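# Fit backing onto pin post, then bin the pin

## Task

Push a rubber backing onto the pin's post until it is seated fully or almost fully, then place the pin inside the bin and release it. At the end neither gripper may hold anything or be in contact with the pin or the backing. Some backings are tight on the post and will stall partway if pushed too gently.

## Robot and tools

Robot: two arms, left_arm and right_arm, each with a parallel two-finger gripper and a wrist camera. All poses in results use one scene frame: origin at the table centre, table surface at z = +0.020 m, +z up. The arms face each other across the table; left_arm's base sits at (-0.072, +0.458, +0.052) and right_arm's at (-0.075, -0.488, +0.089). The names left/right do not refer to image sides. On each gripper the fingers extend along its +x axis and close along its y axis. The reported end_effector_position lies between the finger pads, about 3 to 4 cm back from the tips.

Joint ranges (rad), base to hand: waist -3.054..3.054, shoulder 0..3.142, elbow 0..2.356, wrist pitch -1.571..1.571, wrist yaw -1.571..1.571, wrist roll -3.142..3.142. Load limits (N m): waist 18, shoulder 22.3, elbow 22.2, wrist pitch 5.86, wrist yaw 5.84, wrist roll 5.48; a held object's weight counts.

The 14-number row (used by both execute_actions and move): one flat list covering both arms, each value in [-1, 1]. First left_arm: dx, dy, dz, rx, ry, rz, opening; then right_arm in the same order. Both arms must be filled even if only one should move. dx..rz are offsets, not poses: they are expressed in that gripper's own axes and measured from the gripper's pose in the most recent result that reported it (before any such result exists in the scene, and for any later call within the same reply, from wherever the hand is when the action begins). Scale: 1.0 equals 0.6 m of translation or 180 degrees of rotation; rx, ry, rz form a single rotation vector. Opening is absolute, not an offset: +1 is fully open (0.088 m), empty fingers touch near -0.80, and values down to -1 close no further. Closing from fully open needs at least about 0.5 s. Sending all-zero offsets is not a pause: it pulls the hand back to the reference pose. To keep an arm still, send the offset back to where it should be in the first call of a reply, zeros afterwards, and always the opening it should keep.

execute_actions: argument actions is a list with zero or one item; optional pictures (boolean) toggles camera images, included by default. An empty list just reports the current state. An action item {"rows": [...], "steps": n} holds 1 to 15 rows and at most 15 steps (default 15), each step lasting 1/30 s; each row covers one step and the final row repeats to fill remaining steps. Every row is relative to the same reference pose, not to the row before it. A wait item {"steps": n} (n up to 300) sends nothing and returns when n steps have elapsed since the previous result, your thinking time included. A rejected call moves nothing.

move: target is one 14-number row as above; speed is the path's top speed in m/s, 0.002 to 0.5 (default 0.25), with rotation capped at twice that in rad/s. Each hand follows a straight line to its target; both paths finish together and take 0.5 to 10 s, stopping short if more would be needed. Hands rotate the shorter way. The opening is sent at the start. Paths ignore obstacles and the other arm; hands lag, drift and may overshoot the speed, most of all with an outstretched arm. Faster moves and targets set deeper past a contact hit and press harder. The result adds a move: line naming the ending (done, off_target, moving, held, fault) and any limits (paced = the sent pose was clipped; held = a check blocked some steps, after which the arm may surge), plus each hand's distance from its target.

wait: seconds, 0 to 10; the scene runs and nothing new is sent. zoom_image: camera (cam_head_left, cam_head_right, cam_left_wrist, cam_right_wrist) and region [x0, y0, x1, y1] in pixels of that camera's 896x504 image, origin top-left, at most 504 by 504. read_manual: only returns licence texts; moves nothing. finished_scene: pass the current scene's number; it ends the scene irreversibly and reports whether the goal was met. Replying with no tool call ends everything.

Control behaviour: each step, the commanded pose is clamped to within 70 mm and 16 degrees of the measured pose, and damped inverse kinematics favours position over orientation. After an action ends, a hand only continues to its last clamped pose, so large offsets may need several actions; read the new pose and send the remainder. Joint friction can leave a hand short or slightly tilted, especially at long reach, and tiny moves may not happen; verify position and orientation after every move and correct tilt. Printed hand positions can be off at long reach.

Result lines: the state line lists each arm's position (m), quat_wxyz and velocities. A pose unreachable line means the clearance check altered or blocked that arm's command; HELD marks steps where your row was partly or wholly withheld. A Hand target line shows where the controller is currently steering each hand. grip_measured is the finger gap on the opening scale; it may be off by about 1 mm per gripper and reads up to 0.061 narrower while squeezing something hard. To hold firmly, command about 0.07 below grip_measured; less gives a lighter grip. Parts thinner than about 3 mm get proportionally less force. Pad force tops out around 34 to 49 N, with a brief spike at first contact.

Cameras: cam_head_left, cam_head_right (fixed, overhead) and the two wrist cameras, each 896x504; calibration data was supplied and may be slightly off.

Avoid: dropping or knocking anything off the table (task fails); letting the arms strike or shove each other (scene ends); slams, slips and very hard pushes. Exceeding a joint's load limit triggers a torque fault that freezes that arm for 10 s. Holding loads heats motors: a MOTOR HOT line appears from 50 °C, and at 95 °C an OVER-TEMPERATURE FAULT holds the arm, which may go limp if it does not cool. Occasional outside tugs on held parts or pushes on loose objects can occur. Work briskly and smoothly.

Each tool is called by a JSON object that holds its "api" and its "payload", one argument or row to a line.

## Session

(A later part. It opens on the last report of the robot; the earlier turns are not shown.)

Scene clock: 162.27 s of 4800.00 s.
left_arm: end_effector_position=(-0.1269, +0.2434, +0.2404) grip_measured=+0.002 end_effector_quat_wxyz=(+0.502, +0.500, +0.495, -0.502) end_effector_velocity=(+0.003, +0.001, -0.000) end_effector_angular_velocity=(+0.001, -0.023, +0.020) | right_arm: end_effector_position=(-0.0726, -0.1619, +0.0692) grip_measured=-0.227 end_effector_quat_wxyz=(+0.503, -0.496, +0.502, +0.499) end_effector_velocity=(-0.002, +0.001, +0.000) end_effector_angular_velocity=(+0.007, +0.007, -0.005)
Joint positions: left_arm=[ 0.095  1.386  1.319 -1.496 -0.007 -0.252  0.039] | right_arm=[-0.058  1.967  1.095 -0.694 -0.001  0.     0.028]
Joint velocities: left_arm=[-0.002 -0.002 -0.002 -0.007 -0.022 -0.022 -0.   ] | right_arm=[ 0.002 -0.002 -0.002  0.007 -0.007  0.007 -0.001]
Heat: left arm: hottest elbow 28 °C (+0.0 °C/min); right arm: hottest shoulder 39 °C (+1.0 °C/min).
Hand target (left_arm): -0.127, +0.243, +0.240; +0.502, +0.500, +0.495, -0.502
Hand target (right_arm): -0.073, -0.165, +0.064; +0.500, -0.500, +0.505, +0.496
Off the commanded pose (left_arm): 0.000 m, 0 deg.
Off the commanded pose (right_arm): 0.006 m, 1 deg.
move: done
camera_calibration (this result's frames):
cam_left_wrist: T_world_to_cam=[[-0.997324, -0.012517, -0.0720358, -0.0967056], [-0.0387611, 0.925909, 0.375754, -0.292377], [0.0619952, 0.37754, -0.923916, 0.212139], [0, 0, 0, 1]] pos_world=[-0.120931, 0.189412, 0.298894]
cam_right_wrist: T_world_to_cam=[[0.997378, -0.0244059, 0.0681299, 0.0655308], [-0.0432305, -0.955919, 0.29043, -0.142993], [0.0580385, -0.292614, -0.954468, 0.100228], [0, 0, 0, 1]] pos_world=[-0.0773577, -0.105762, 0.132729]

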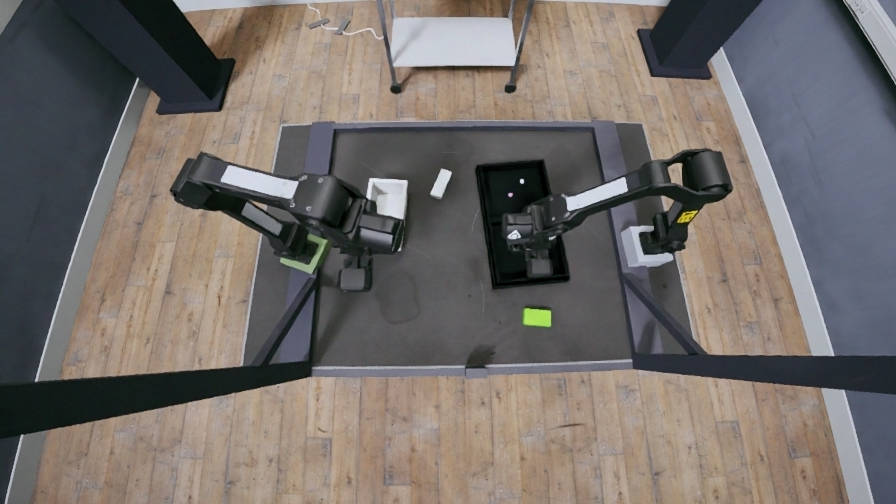

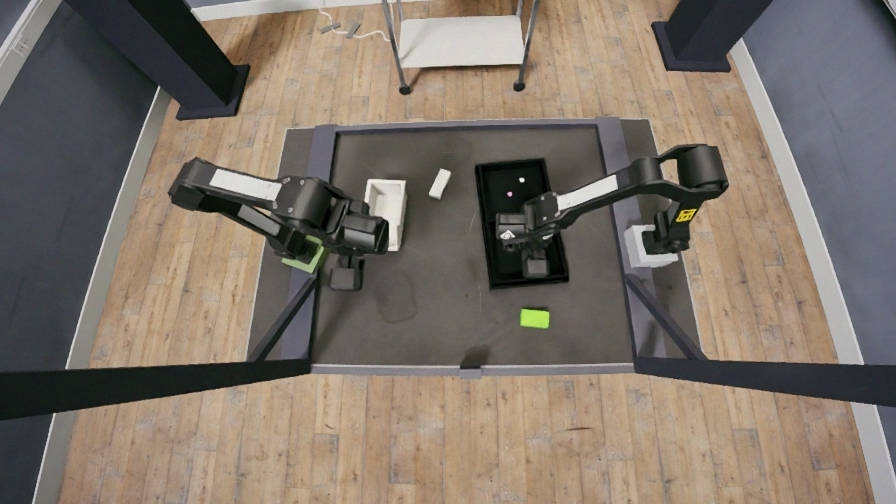

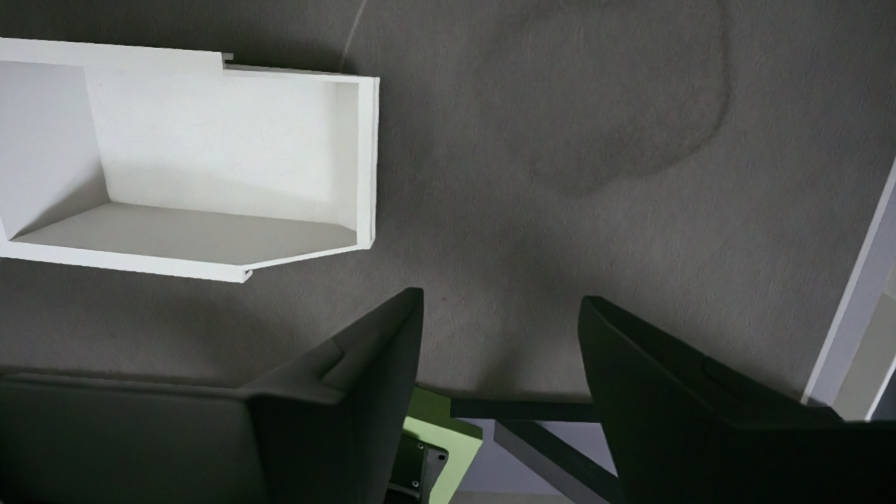

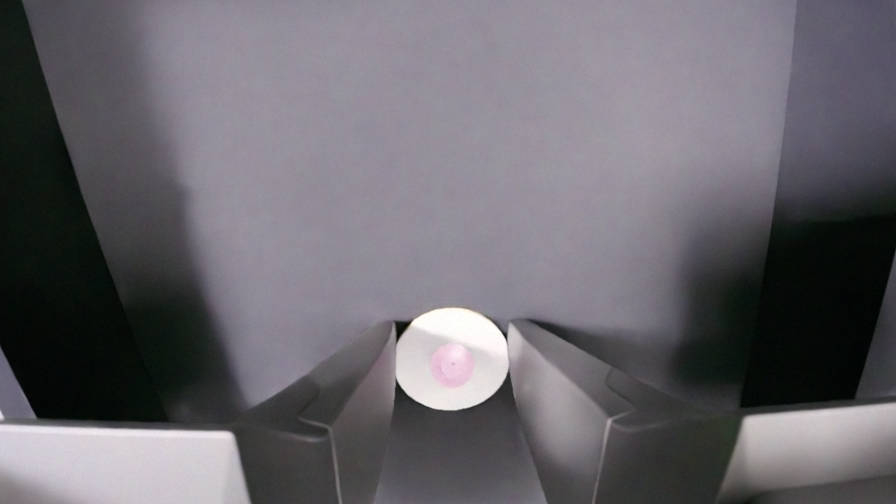

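{"api": "move", "payload": {
  "target": [0,0,0,0,0,0,0,0,0,0,0,0,0,-0.1]
}}

{"api": "move", "payload": {
  "target": [0,0,0,0,0,0,0,-0.04,0,-0.003,0,0,0,-0.1],
  "speed": 0.05
}}

{"api": "move", "payload": {
  "target": [0,0,0,0,0,0,0,0.02,0,-0.008,0,0.003,0,-0.5],
  "speed": 0.03
}}

{"api": "zoom_image", "payload": {
  "camera": "cam_right_wrist",
  "region": [380,260,520,400]
}}

Scene clock: 169.33 s of 4800.00 s.
left_arm: end_effector_position=(-0.1269, +0.2434, +0.2404) grip_measured=+0.002 end_effector_quat_wxyz=(+0.502, +0.500, +0.495, -0.502) end_effector_velocity=(+0.003, +0.001, -0.000) end_effector_angular_velocity=(+0.001, -0.023, +0.005) | right_arm: end_effector_position=(-0.0726, -0.1618, +0.0692) grip_measured=-0.102 end_effector_quat_wxyz=(+0.503, -0.496, +0.502, +0.499) end_effector_velocity=(-0.003, -0.005, +0.000) end_effector_angular_velocity=(-0.022, +0.022, +0.020)
Joint positions: left_arm=[ 0.095  1.386  1.319 -1.496 -0.007 -0.252  0.039] | right_arm=[-0.058  1.967  1.095 -0.694 -0.001  0.     0.034]
Joint velocities: left_arm=[-0.002 -0.002 -0.002 -0.007 -0.022 -0.007 -0.   ] | right_arm=[-0.002 -0.002 -0.002 -0.022 -0.022 -0.022  0.   ]
Heat: left arm: hottest elbow 28 °C (+0.0 °C/min); right arm: hottest shoulder 39 °C (+1.0 °C/min).
Hand target (left_arm): -0.127, +0.243, +0.240; +0.502, +0.500, +0.495, -0.502
Hand target (right_arm): -0.073, -0.162, +0.069; +0.503, -0.496, +0.502, +0.499
Off the commanded pose (left_arm): 0.000 m, 0 deg.
Off the commanded pose (right_arm): 0.000 m, 0 deg.
After step 90, 3.37 s passed at rest.
move: done
camera_calibration (this result's frames):
cam_left_wrist: T_world_to_cam=[[-0.997324, -0.012517, -0.0720358, -0.0967056], [-0.0387611, 0.925909, 0.375754, -0.292377], [0.0619952, 0.37754, -0.923916, 0.212139], [0, 0, 0, 1]] pos_world=[-0.120931, 0.189412, 0.298894]
cam_right_wrist: T_world_to_cam=[[0.997378, -0.0244319, 0.0681241, 0.0655282], [-0.0432315, -0.95603, 0.290065, -0.142906], [0.0580418, -0.29225, -0.954579, 0.10032], [0, 0, 0, 1]] pos_world=[-0.0773572, -0.105703, 0.132751]

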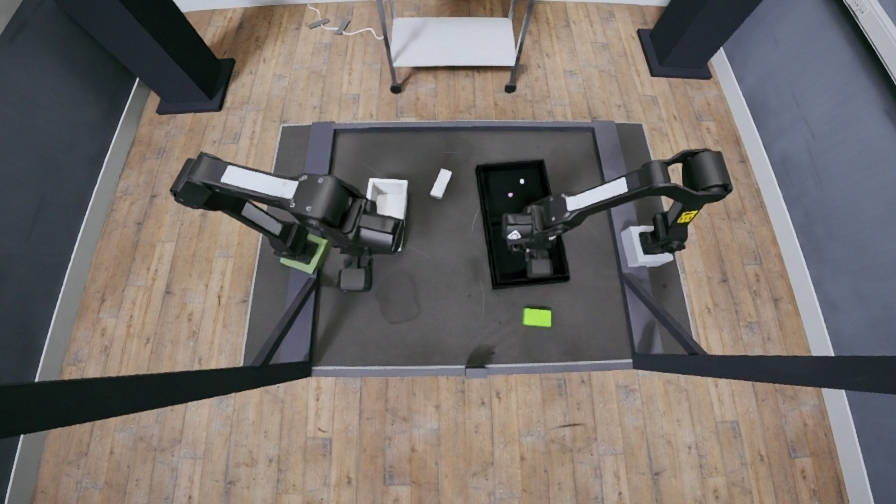

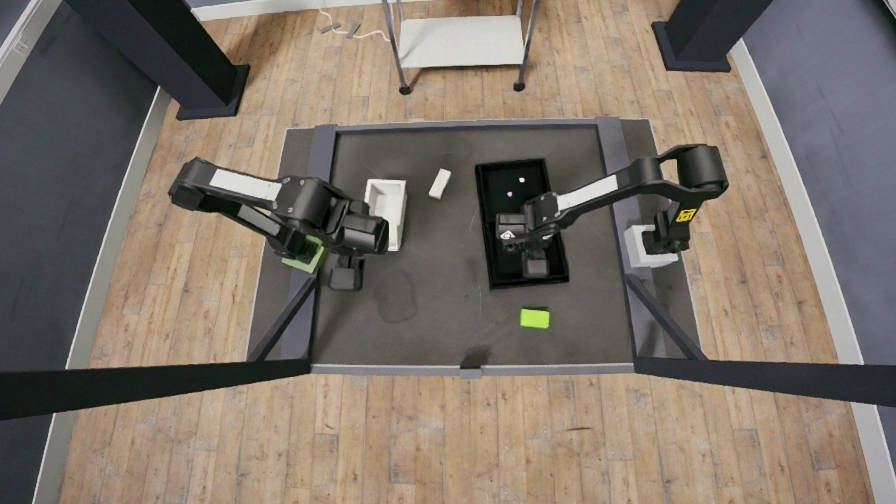

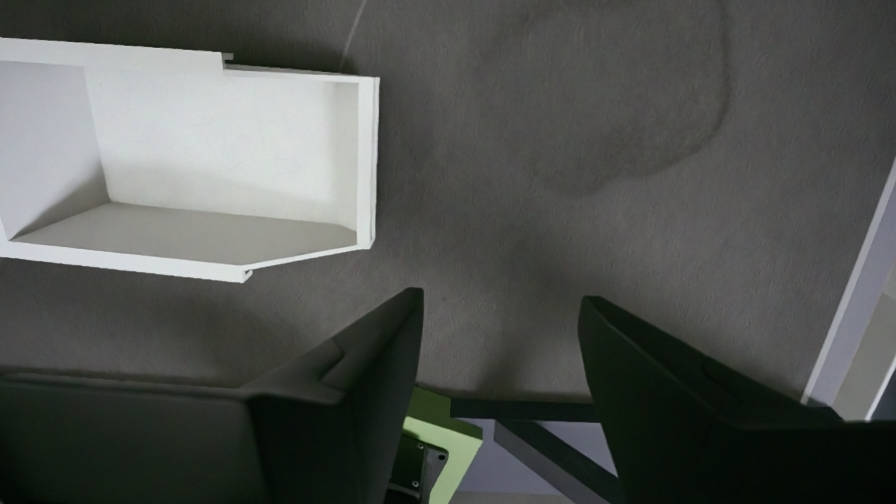

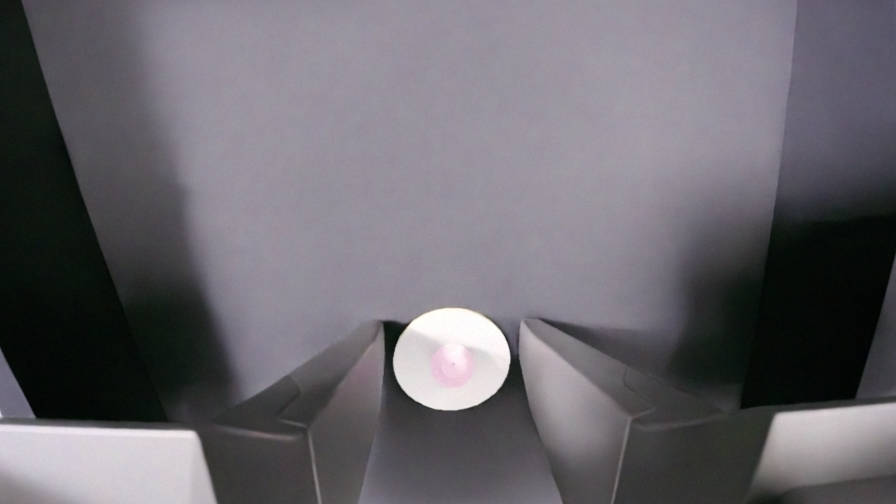

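Scene clock: 170.17 s of 4800.00 s.
left_arm: end_effector_position=(-0.1269, +0.2434, +0.2404) grip_measured=+0.002 end_effector_quat_wxyz=(+0.502, +0.500, +0.495, -0.502) end_effector_velocity=(+0.002, +0.004, +0.001) end_effector_angular_velocity=(+0.015, -0.011, +0.020) | right_arm: end_effector_position=(-0.0726, -0.1665, +0.0884) grip_measured=-0.102 end_effector_quat_wxyz=(+0.500, -0.499, +0.505, +0.496) end_effector_velocity=(-0.000, -0.007, -0.001) end_effector_angular_velocity=(-0.027, +0.008, +0.005)
Joint positions: left_arm=[ 0.095  1.386  1.319 -1.496 -0.007 -0.252  0.039] | right_arm=[-0.058  1.919  1.117 -0.778 -0.001  0.     0.034]
Joint velocities: left_arm=[-0.002 -0.002  0.002 -0.022 -0.007 -0.022 -0.   ] | right_arm=[-0.002 -0.002 -0.007 -0.022 -0.007 -0.007 -0.   ]
Heat: left arm: hottest elbow 28 °C (+0.0 °C/min); right arm: hottest shoulder 39 °C (+1.0 °C/min).
Hand target (left_arm): -0.127, +0.243, +0.240; +0.502, +0.500, +0.495, -0.502
Hand target (right_arm): -0.073, -0.164, +0.093; +0.503, -0.496, +0.501, +0.499
Off the commanded pose (left_arm): 0.000 m, 0 deg.
Off the commanded pose (right_arm): 0.006 m, 1 deg.
move: done
camera_calibration (this result's frames):
cam_left_wrist: T_world_to_cam=[[-0.997324, -0.012517, -0.0720358, -0.0967056], [-0.0387611, 0.925909, 0.375754, -0.292377], [0.0619952, 0.37754, -0.923916, 0.212139], [0, 0, 0, 1]] pos_world=[-0.120931, 0.189412, 0.298894]
cam_right_wrist: T_world_to_cam=[[0.997386, -0.0235211, 0.0683218, 0.0642816], [-0.0431951, -0.952072, 0.302808, -0.15344], [0.0579249, -0.304968, -0.950599, 0.114824], [0, 0, 0, 1]] pos_world=[-0.0773926, -0.109557, 0.151222]

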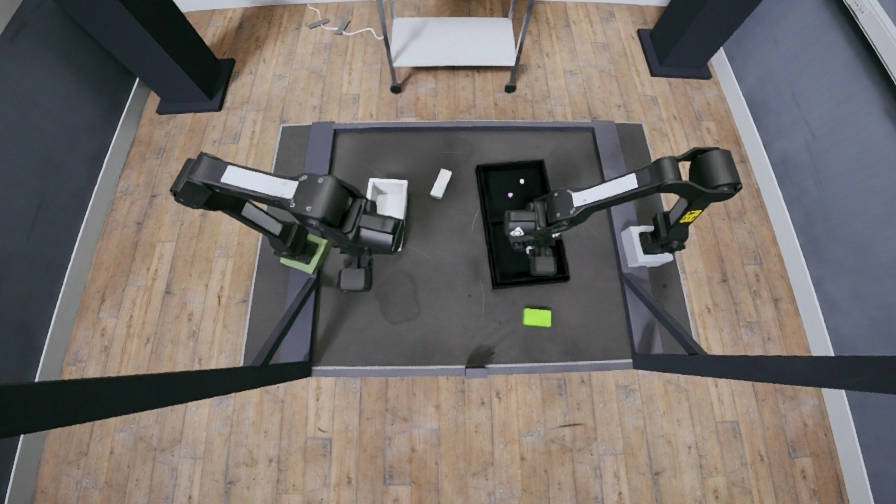

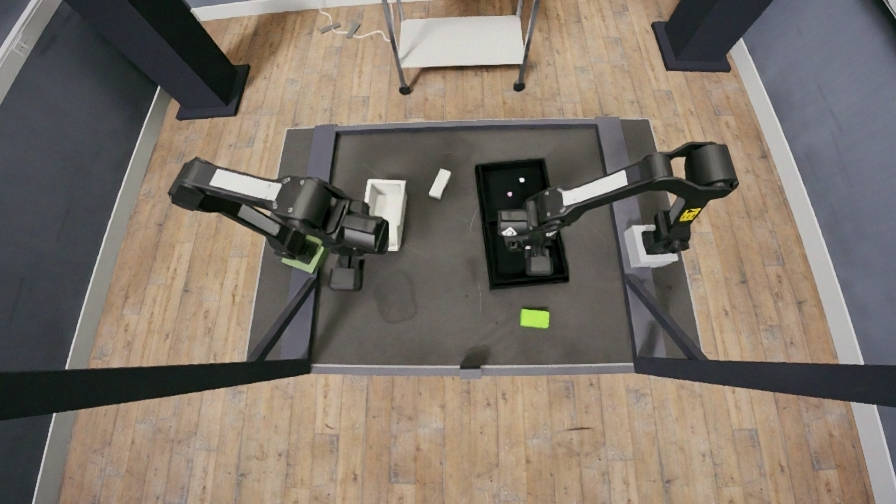

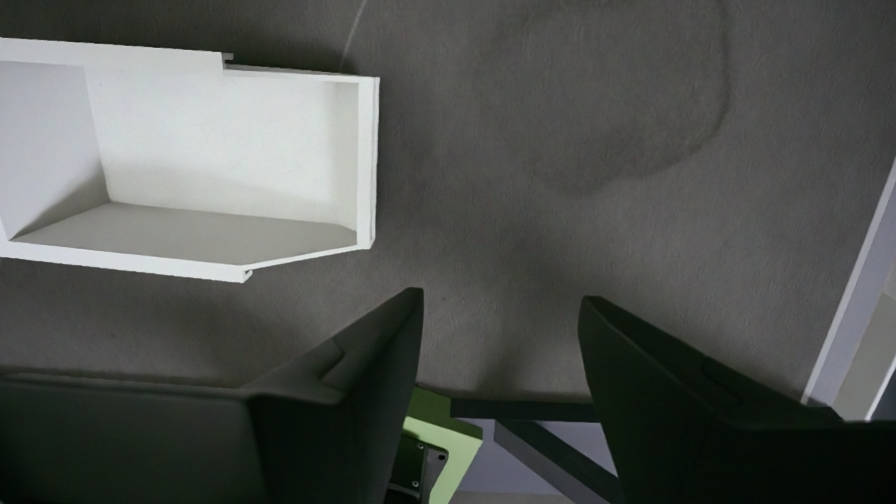

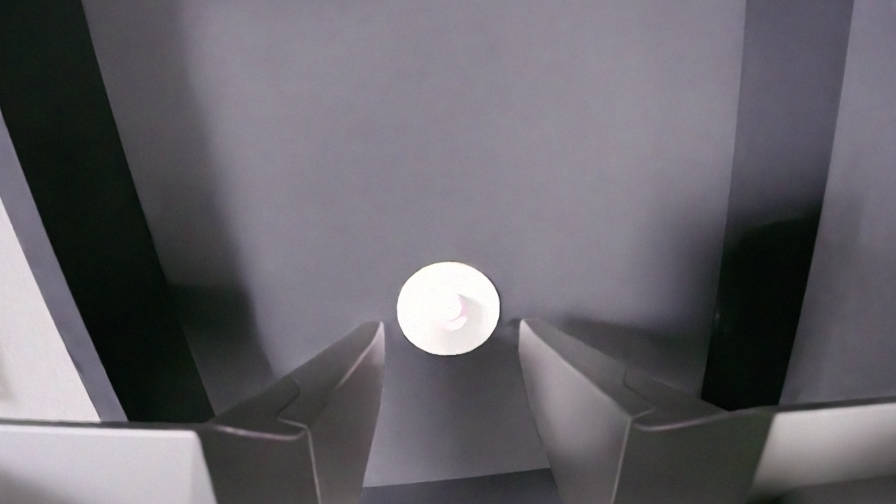

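Scene clock: 170.93 s of 4800.00 s.
left_arm: end_effector_position=(-0.1269, +0.2434, +0.2404) grip_measured=+0.002 end_effector_quat_wxyz=(+0.502, +0.500, +0.495, -0.502) end_effector_velocity=(+0.001, +0.002, -0.000) end_effector_angular_velocity=(+0.005, -0.009, +0.020) | right_arm: end_effector_position=(-0.0726, -0.1671, +0.0828) grip_measured=-0.497 end_effector_quat_wxyz=(+0.503, -0.497, +0.502, +0.499) end_effector_velocity=(-0.002, +0.000, -0.001) end_effector_angular_velocity=(+0.003, +0.007, +0.010)
Joint positions: left_arm=[ 0.095  1.386  1.319 -1.496 -0.007 -0.252  0.039] | right_arm=[-0.058  1.921  1.094 -0.741 -0.001  0.     0.015]
Joint velocities: left_arm=[-0.002 -0.002 -0.002 -0.007 -0.007 -0.022 -0.   ] | right_arm=[ 0.002  0.002 -0.002  0.007 -0.007 -0.007 -0.001]
Heat: left arm: hottest elbow 28 °C (+0.0 °C/min); right arm: hottest shoulder 39 °C (+1.0 °C/min).
Hand target (left_arm): -0.127, +0.243, +0.240; +0.502, +0.500, +0.495, -0.502
Hand target (right_arm): -0.073, -0.171, +0.077; +0.498, -0.502, +0.507, +0.494
Off the commanded pose (left_arm): 0.000 m, 0 deg.
Off the commanded pose (right_arm): 0.008 m, 1 deg.
move: done
camera_calibration (this result's frames):
cam_left_wrist: T_world_to_cam=[[-0.997324, -0.012517, -0.0720358, -0.0967056], [-0.0387611, 0.925909, 0.375754, -0.292377], [0.0619952, 0.37754, -0.923916, 0.212139], [0, 0, 0, 1]] pos_world=[-0.120931, 0.189412, 0.298894]
cam_right_wrist: T_world_to_cam=[[0.997379, -0.02425, 0.0681646, 0.0645482], [-0.0432243, -0.955252, 0.292618, -0.152], [0.0580184, -0.294798, -0.953797, 0.111262], [0, 0, 0, 1]] pos_world=[-0.0774044, -0.110833, 0.146199]

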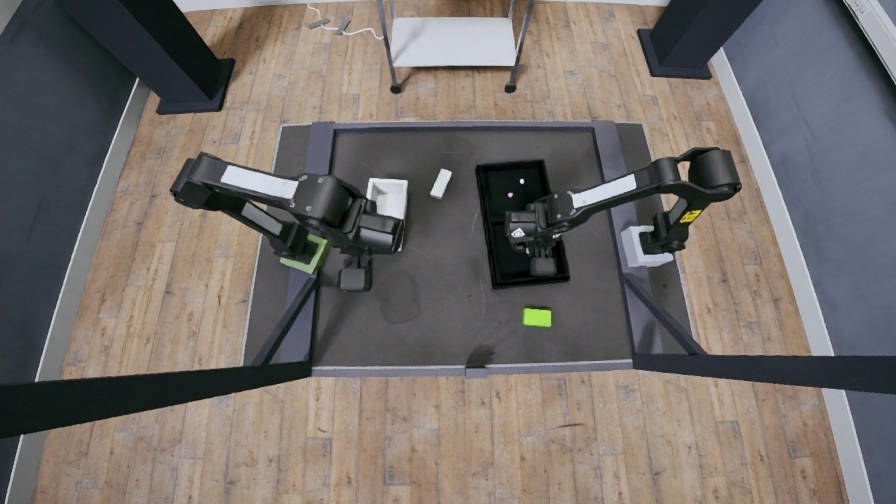

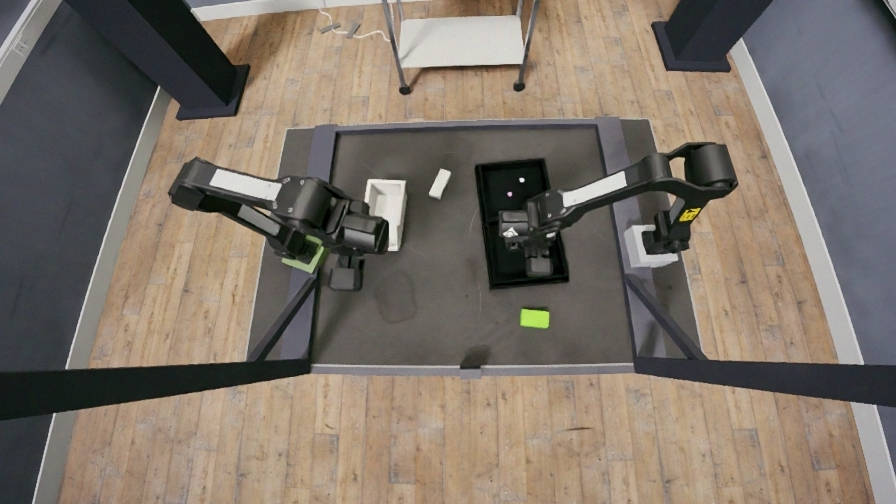

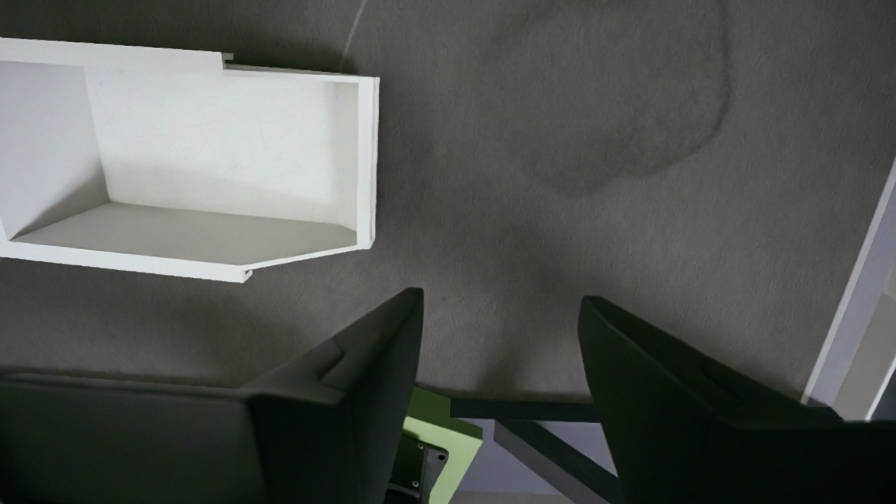

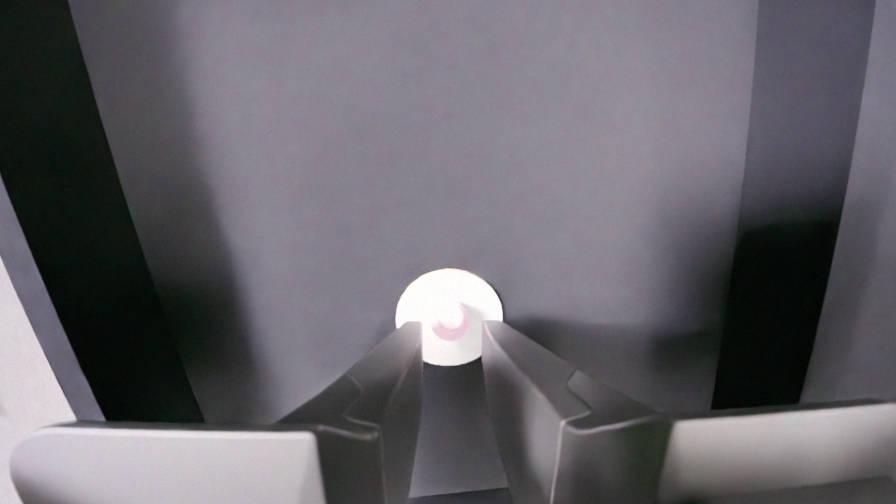

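Region (380, 260, 520, 400) of cam_right_wrist's 896x504 image, scaled by 3.600, with more detail than that image has.

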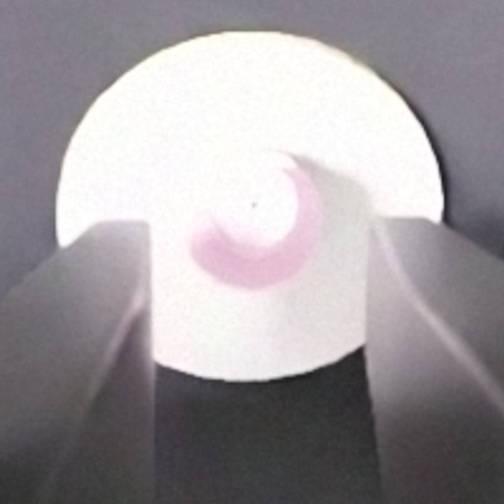

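{"api": "move", "payload": {
  "target": [0,0,0,0,0,0,0,0.011,0.001,-0.007,0,0.006,0,-0.64],
  "speed": 0.02
}}

{"api": "move", "payload": {
  "target": [0,0,0,0,0,0,0,0.02,0.001,-0.009,0,0.008,0,-0.65],
  "speed": 0.012
}}

{"api": "zoom_image", "payload": {
  "camera": "cam_right_wrist",
  "region": [380,260,520,400]
}}

Scene clock: 185.43 s of 4800.00 s.
left_arm: end_effector_position=(-0.1269, +0.2434, +0.2404) grip_measured=+0.002 end_effector_quat_wxyz=(+0.502, +0.500, +0.495, -0.502) end_effector_velocity=(-0.001, +0.003, -0.000) end_effector_angular_velocity=(+0.009, +0.005, +0.005) | right_arm: end_effector_position=(-0.0726, -0.1669, +0.0824) grip_measured=-0.637 end_effector_quat_wxyz=(+0.503, -0.496, +0.502, +0.499) end_effector_velocity=(+0.002, -0.005, +0.000) end_effector_angular_velocity=(-0.022, -0.007, -0.010)
Joint positions: left_arm=[ 0.095  1.386  1.319 -1.496 -0.007 -0.252  0.039] | right_arm=[-0.058  1.922  1.093 -0.738 -0.001  0.     0.008]
Joint velocities: left_arm=[-0.002 -0.002 -0.002 -0.007  0.007 -0.007 -0.   ] | right_arm=[-0.002 -0.002 -0.002 -0.022  0.007  0.007 -0.   ]
Heat: left arm: hottest elbow 28 °C (+0.0 °C/min); right arm: hottest shoulder 38 °C (+1.0 °C/min).
Hand target (left_arm): -0.127, +0.243, +0.240; +0.502, +0.500, +0.495, -0.502
Hand target (right_arm): -0.073, -0.171, +0.076; +0.498, -0.501, +0.507, +0.494
Off the commanded pose (left_arm): 0.000 m, 0 deg.
Off the commanded pose (right_arm): 0.008 m, 1 deg.
After step 90, 10.80 s passed at rest.
move: done
camera_calibration (this result's frames):
cam_left_wrist: T_world_to_cam=[[-0.997324, -0.012517, -0.0720358, -0.0967056], [-0.0387611, 0.925909, 0.375754, -0.292377], [0.0619952, 0.37754, -0.923916, 0.212139], [0, 0, 0, 1]] pos_world=[-0.120931, 0.189412, 0.298894]
cam_right_wrist: T_world_to_cam=[[0.997378, -0.024354, 0.0681415, 0.0645647], [-0.0432284, -0.955697, 0.29116, -0.151674], [0.0580318, -0.293342, -0.954245, 0.111176], [0, 0, 0, 1]] pos_world=[-0.0774038, -0.110769, 0.145851]

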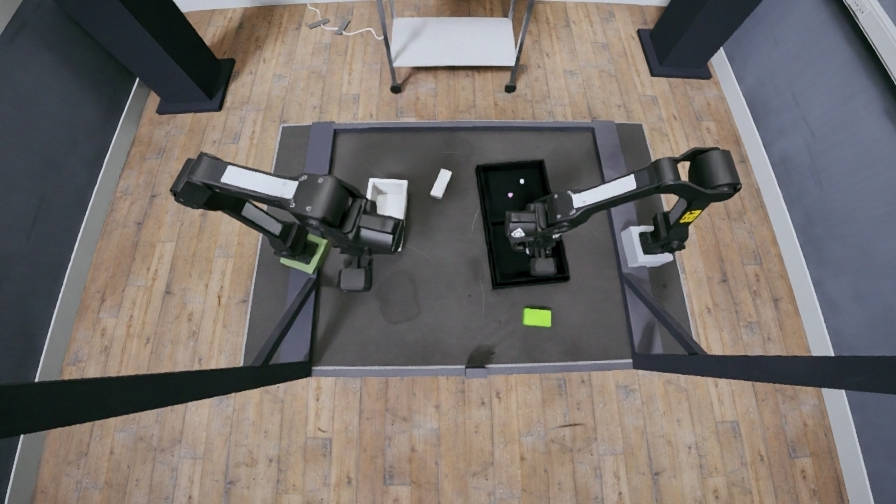

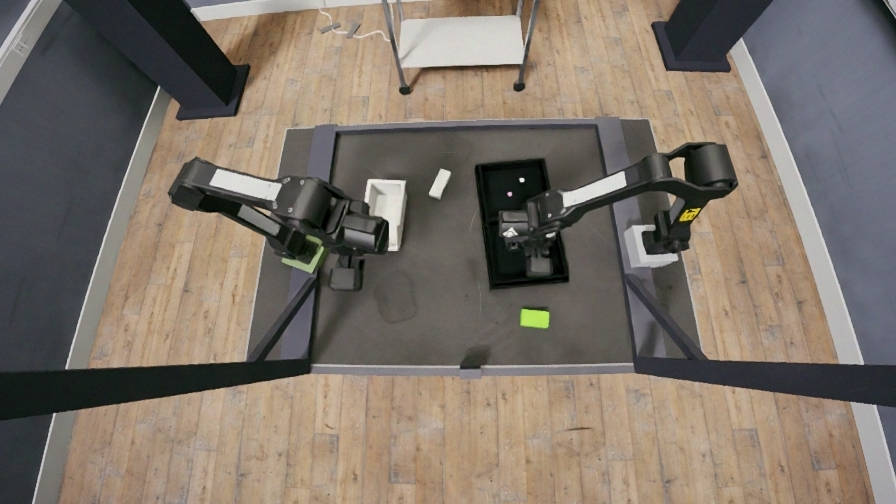

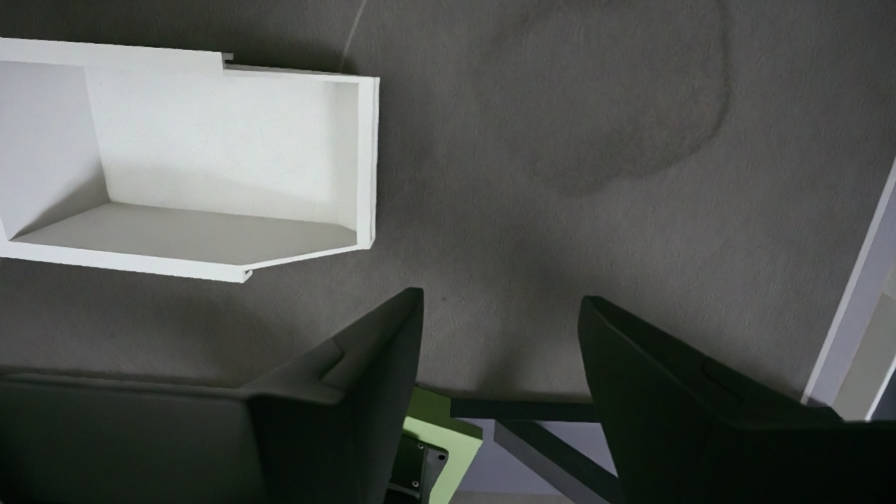

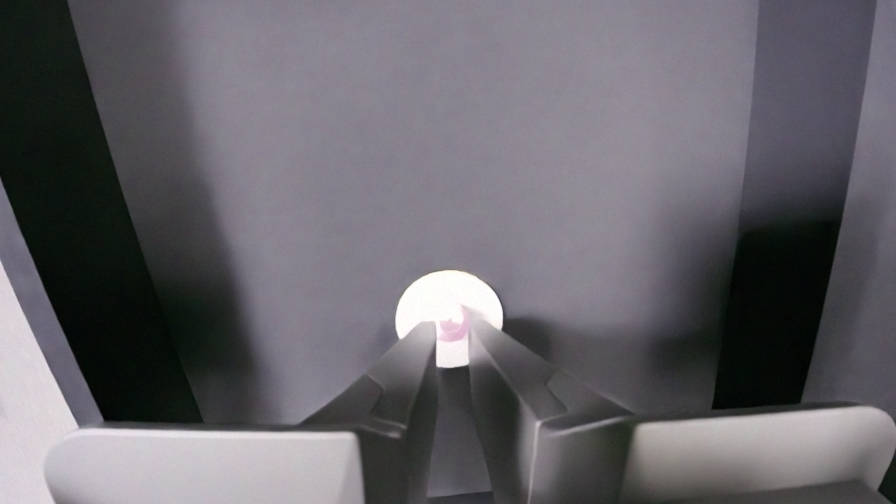

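Scene clock: 186.77 s of 4800.00 s.
left_arm: end_effector_position=(-0.1269, +0.2434, +0.2404) grip_measured=+0.002 end_effector_quat_wxyz=(+0.502, +0.500, +0.495, -0.502) end_effector_velocity=(+0.000, -0.001, +0.001) end_effector_angular_velocity=(-0.014, -0.004, +0.005) | right_arm: end_effector_position=(-0.0726, -0.1676, +0.0768) grip_measured=-0.648 end_effector_quat_wxyz=(+0.502, -0.497, +0.503, +0.498) end_effector_velocity=(-0.003, -0.006, -0.001) end_effector_angular_velocity=(-0.027, +0.022, +0.005)
Joint positions: left_arm=[ 0.095  1.386  1.319 -1.496 -0.007 -0.252  0.039] | right_arm=[-0.058  1.934  1.084 -0.721 -0.001  0.     0.007]
Joint velocities: left_arm=[-0.002 -0.007 -0.002  0.007 -0.007 -0.007 -0.   ] | right_arm=[-0.002  0.002 -0.002 -0.022 -0.022 -0.007 -0.   ]
Heat: left arm: hottest elbow 28 °C (+0.0 °C/min); right arm: hottest shoulder 38 °C (+1.0 °C/min).
Hand target (left_arm): -0.127, +0.243, +0.240; +0.502, +0.500, +0.495, -0.502
Hand target (right_arm): -0.073, -0.172, +0.070; +0.497, -0.502, +0.508, +0.493
Off the commanded pose (left_arm): 0.000 m, 0 deg.
Off the commanded pose (right_arm): 0.008 m, 1 deg.
move: done
camera_calibration (this result's frames):
cam_left_wrist: T_world_to_cam=[[-0.997324, -0.012517, -0.0720358, -0.0967056], [-0.0387611, 0.925909, 0.375754, -0.292377], [0.0619952, 0.37754, -0.923916, 0.212139], [0, 0, 0, 1]] pos_world=[-0.120931, 0.189412, 0.298894]
cam_right_wrist: T_world_to_cam=[[0.997381, -0.0240939, 0.068199, 0.0649704], [-0.0432181, -0.95458, 0.294805, -0.150828], [0.0579983, -0.29698, -0.953121, 0.104991], [0, 0, 0, 1]] pos_world=[-0.077408, -0.111231, 0.140103]

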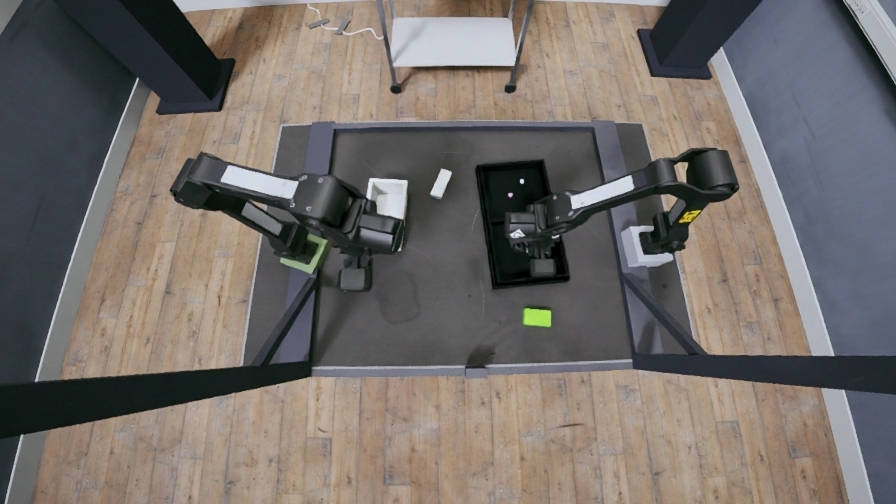

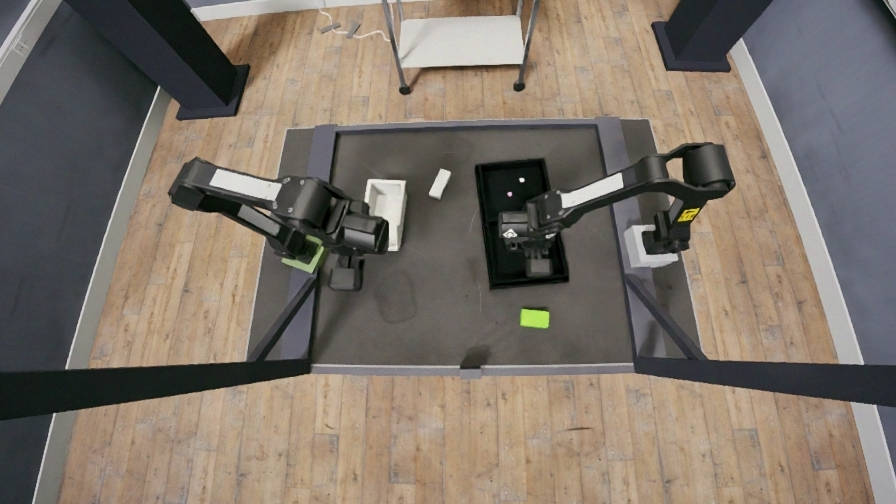

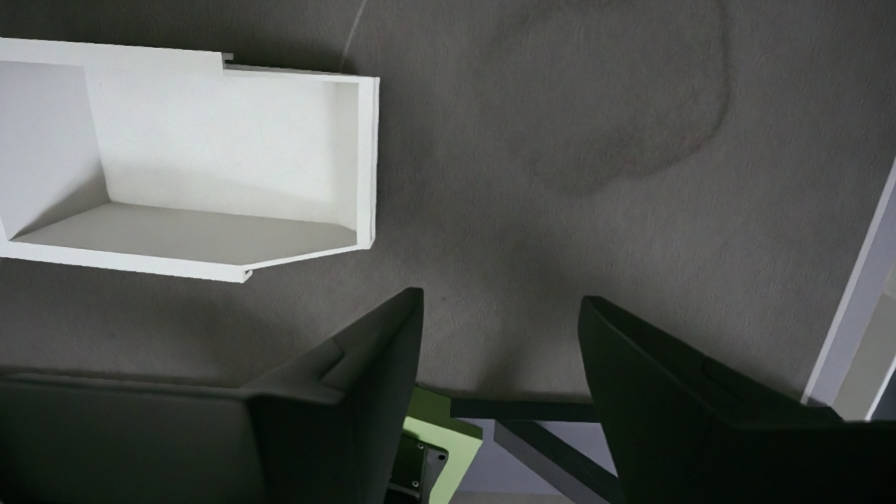

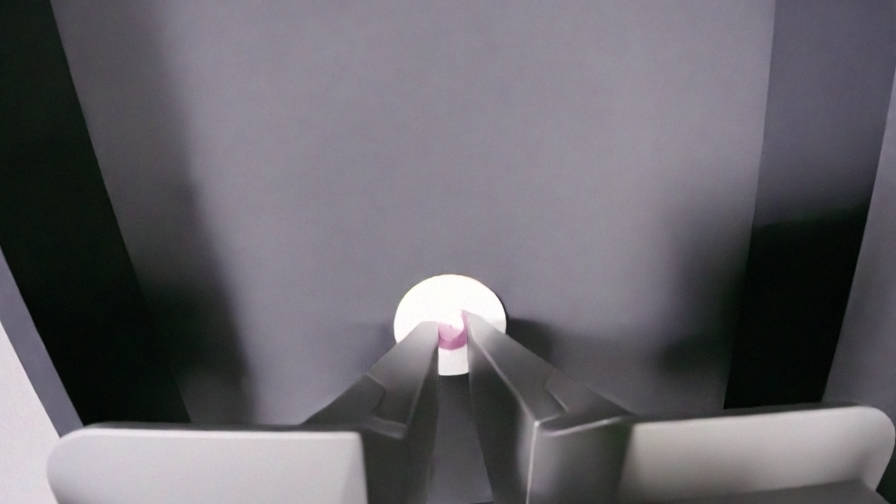

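Region (380, 260, 520, 400) of cam_right_wrist's 896x504 image, scaled by 3.600, with more detail than that image has.

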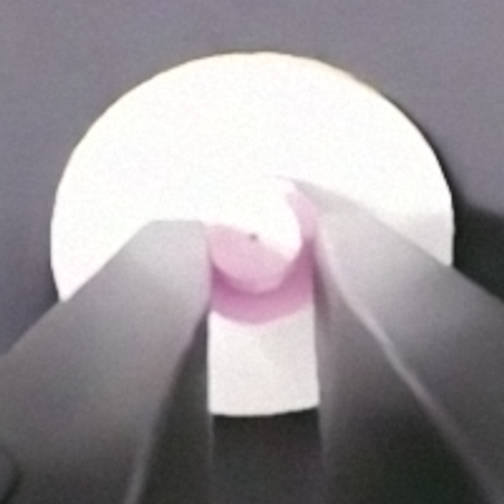

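Not yet touching. Continue down.

{"api": "move", "payload": {
  "target": [0,0,0,0,0,0,0,0.025,0.002,-0.009,0,0.008,0,-0.66],
  "speed": 0.012
}}

{"api": "zoom_image", "payload": {
  "camera": "cam_right_wrist",
  "region": [380,260,520,400]
}}

Scene clock: 190.90 s of 4800.00 s.
left_arm: end_effector_position=(-0.1269, +0.2434, +0.2404) grip_measured=+0.002 end_effector_quat_wxyz=(+0.502, +0.500, +0.495, -0.502) end_effector_velocity=(+0.002, +0.006, +0.001) end_effector_angular_velocity=(+0.015, -0.011, +0.005) | right_arm: end_effector_position=(-0.0730, -0.1675, +0.0691) grip_measured=-0.658 end_effector_quat_wxyz=(+0.502, -0.497, +0.503, +0.498) end_effector_velocity=(+0.004, -0.002, +0.000) end_effector_angular_velocity=(-0.007, -0.022, +0.005)
Joint positions: left_arm=[ 0.095  1.386  1.319 -1.496 -0.007 -0.252  0.039] | right_arm=[-0.057  1.952  1.074 -0.692 -0.001  0.002  0.007]
Joint velocities: left_arm=[-0.002 -0.007 -0.002 -0.022 -0.007 -0.007 -0.   ] | right_arm=[-0.002 -0.002 -0.002 -0.007  0.022 -0.007 -0.   ]
Heat: left arm: hottest elbow 28 °C (+0.0 °C/min); right arm: hottest shoulder 37 °C (+0.0 °C/min).
Hand target (left_arm): -0.127, +0.243, +0.240; +0.502, +0.500, +0.495, -0.502
Hand target (right_arm): -0.074, -0.173, +0.062; +0.496, -0.503, +0.509, +0.492
Off the commanded pose (left_arm): 0.000 m, 0 deg.
Off the commanded pose (right_arm): 0.009 m, 1 deg.
move: off_target (right_arm)
camera_calibration (this result's frames):
cam_left_wrist: T_world_to_cam=[[-0.997324, -0.012517, -0.0720358, -0.0967056], [-0.0387611, 0.925909, 0.375754, -0.292377], [0.0619952, 0.37754, -0.923916, 0.212139], [0, 0, 0, 1]] pos_world=[-0.120931, 0.189412, 0.298894]
cam_right_wrist: T_world_to_cam=[[0.997381, -0.0240678, 0.0682051, 0.0658673], [-0.0432172, -0.954467, 0.295171, -0.148441], [0.0579954, -0.297345, -0.953007, 0.097655], [0, 0, 0, 1]] pos_world=[-0.0777736, -0.111059, 0.132389]

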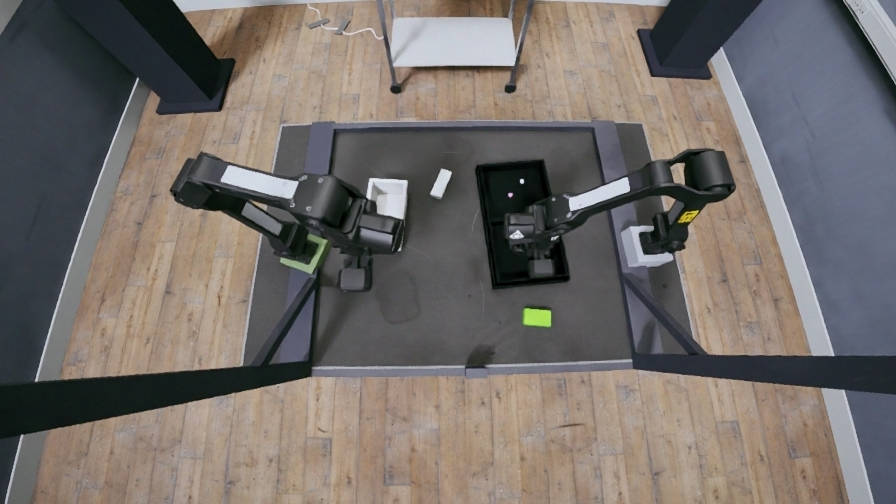

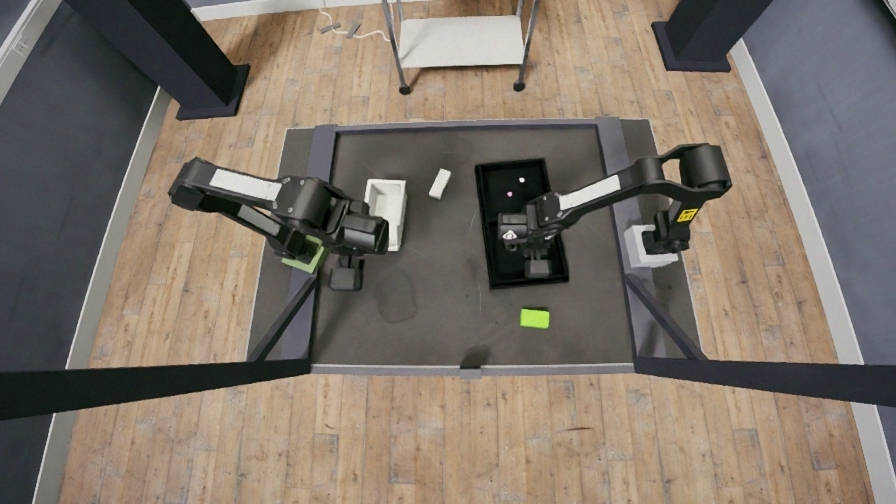

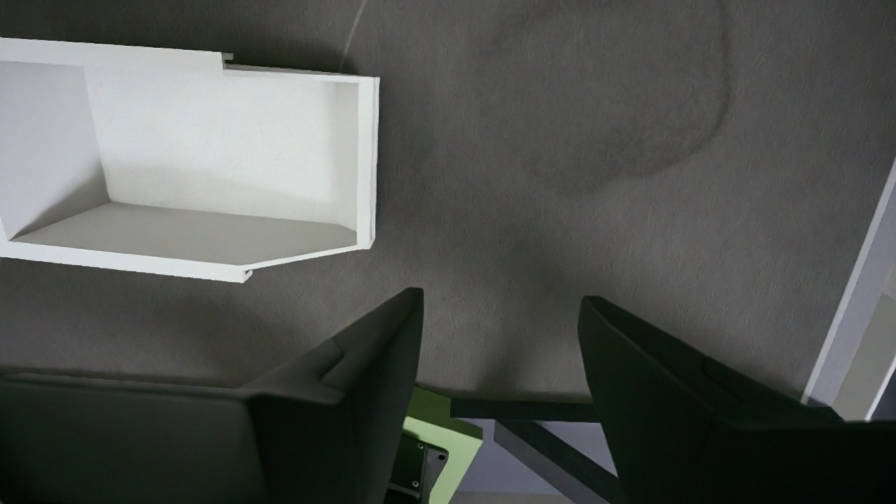

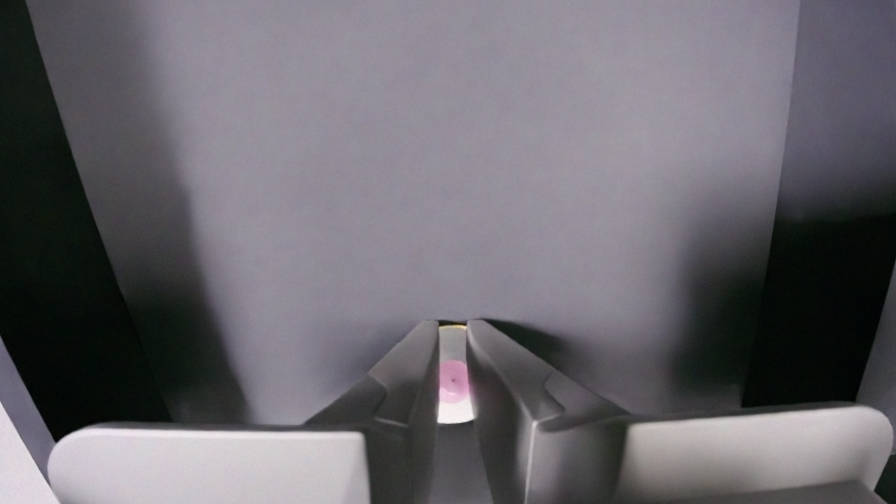

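Region (380, 260, 520, 400) of cam_right_wrist's 896x504 image, scaled by 3.600, with more detail than that image has.

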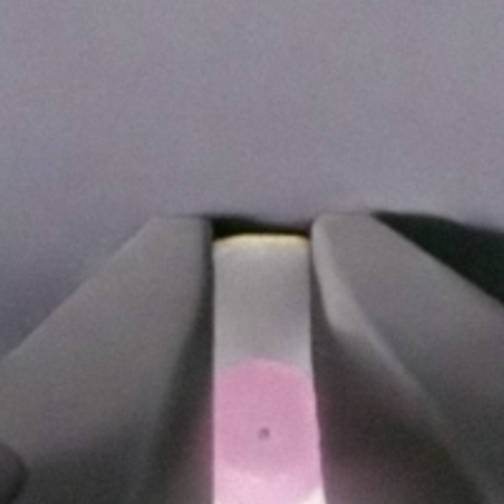

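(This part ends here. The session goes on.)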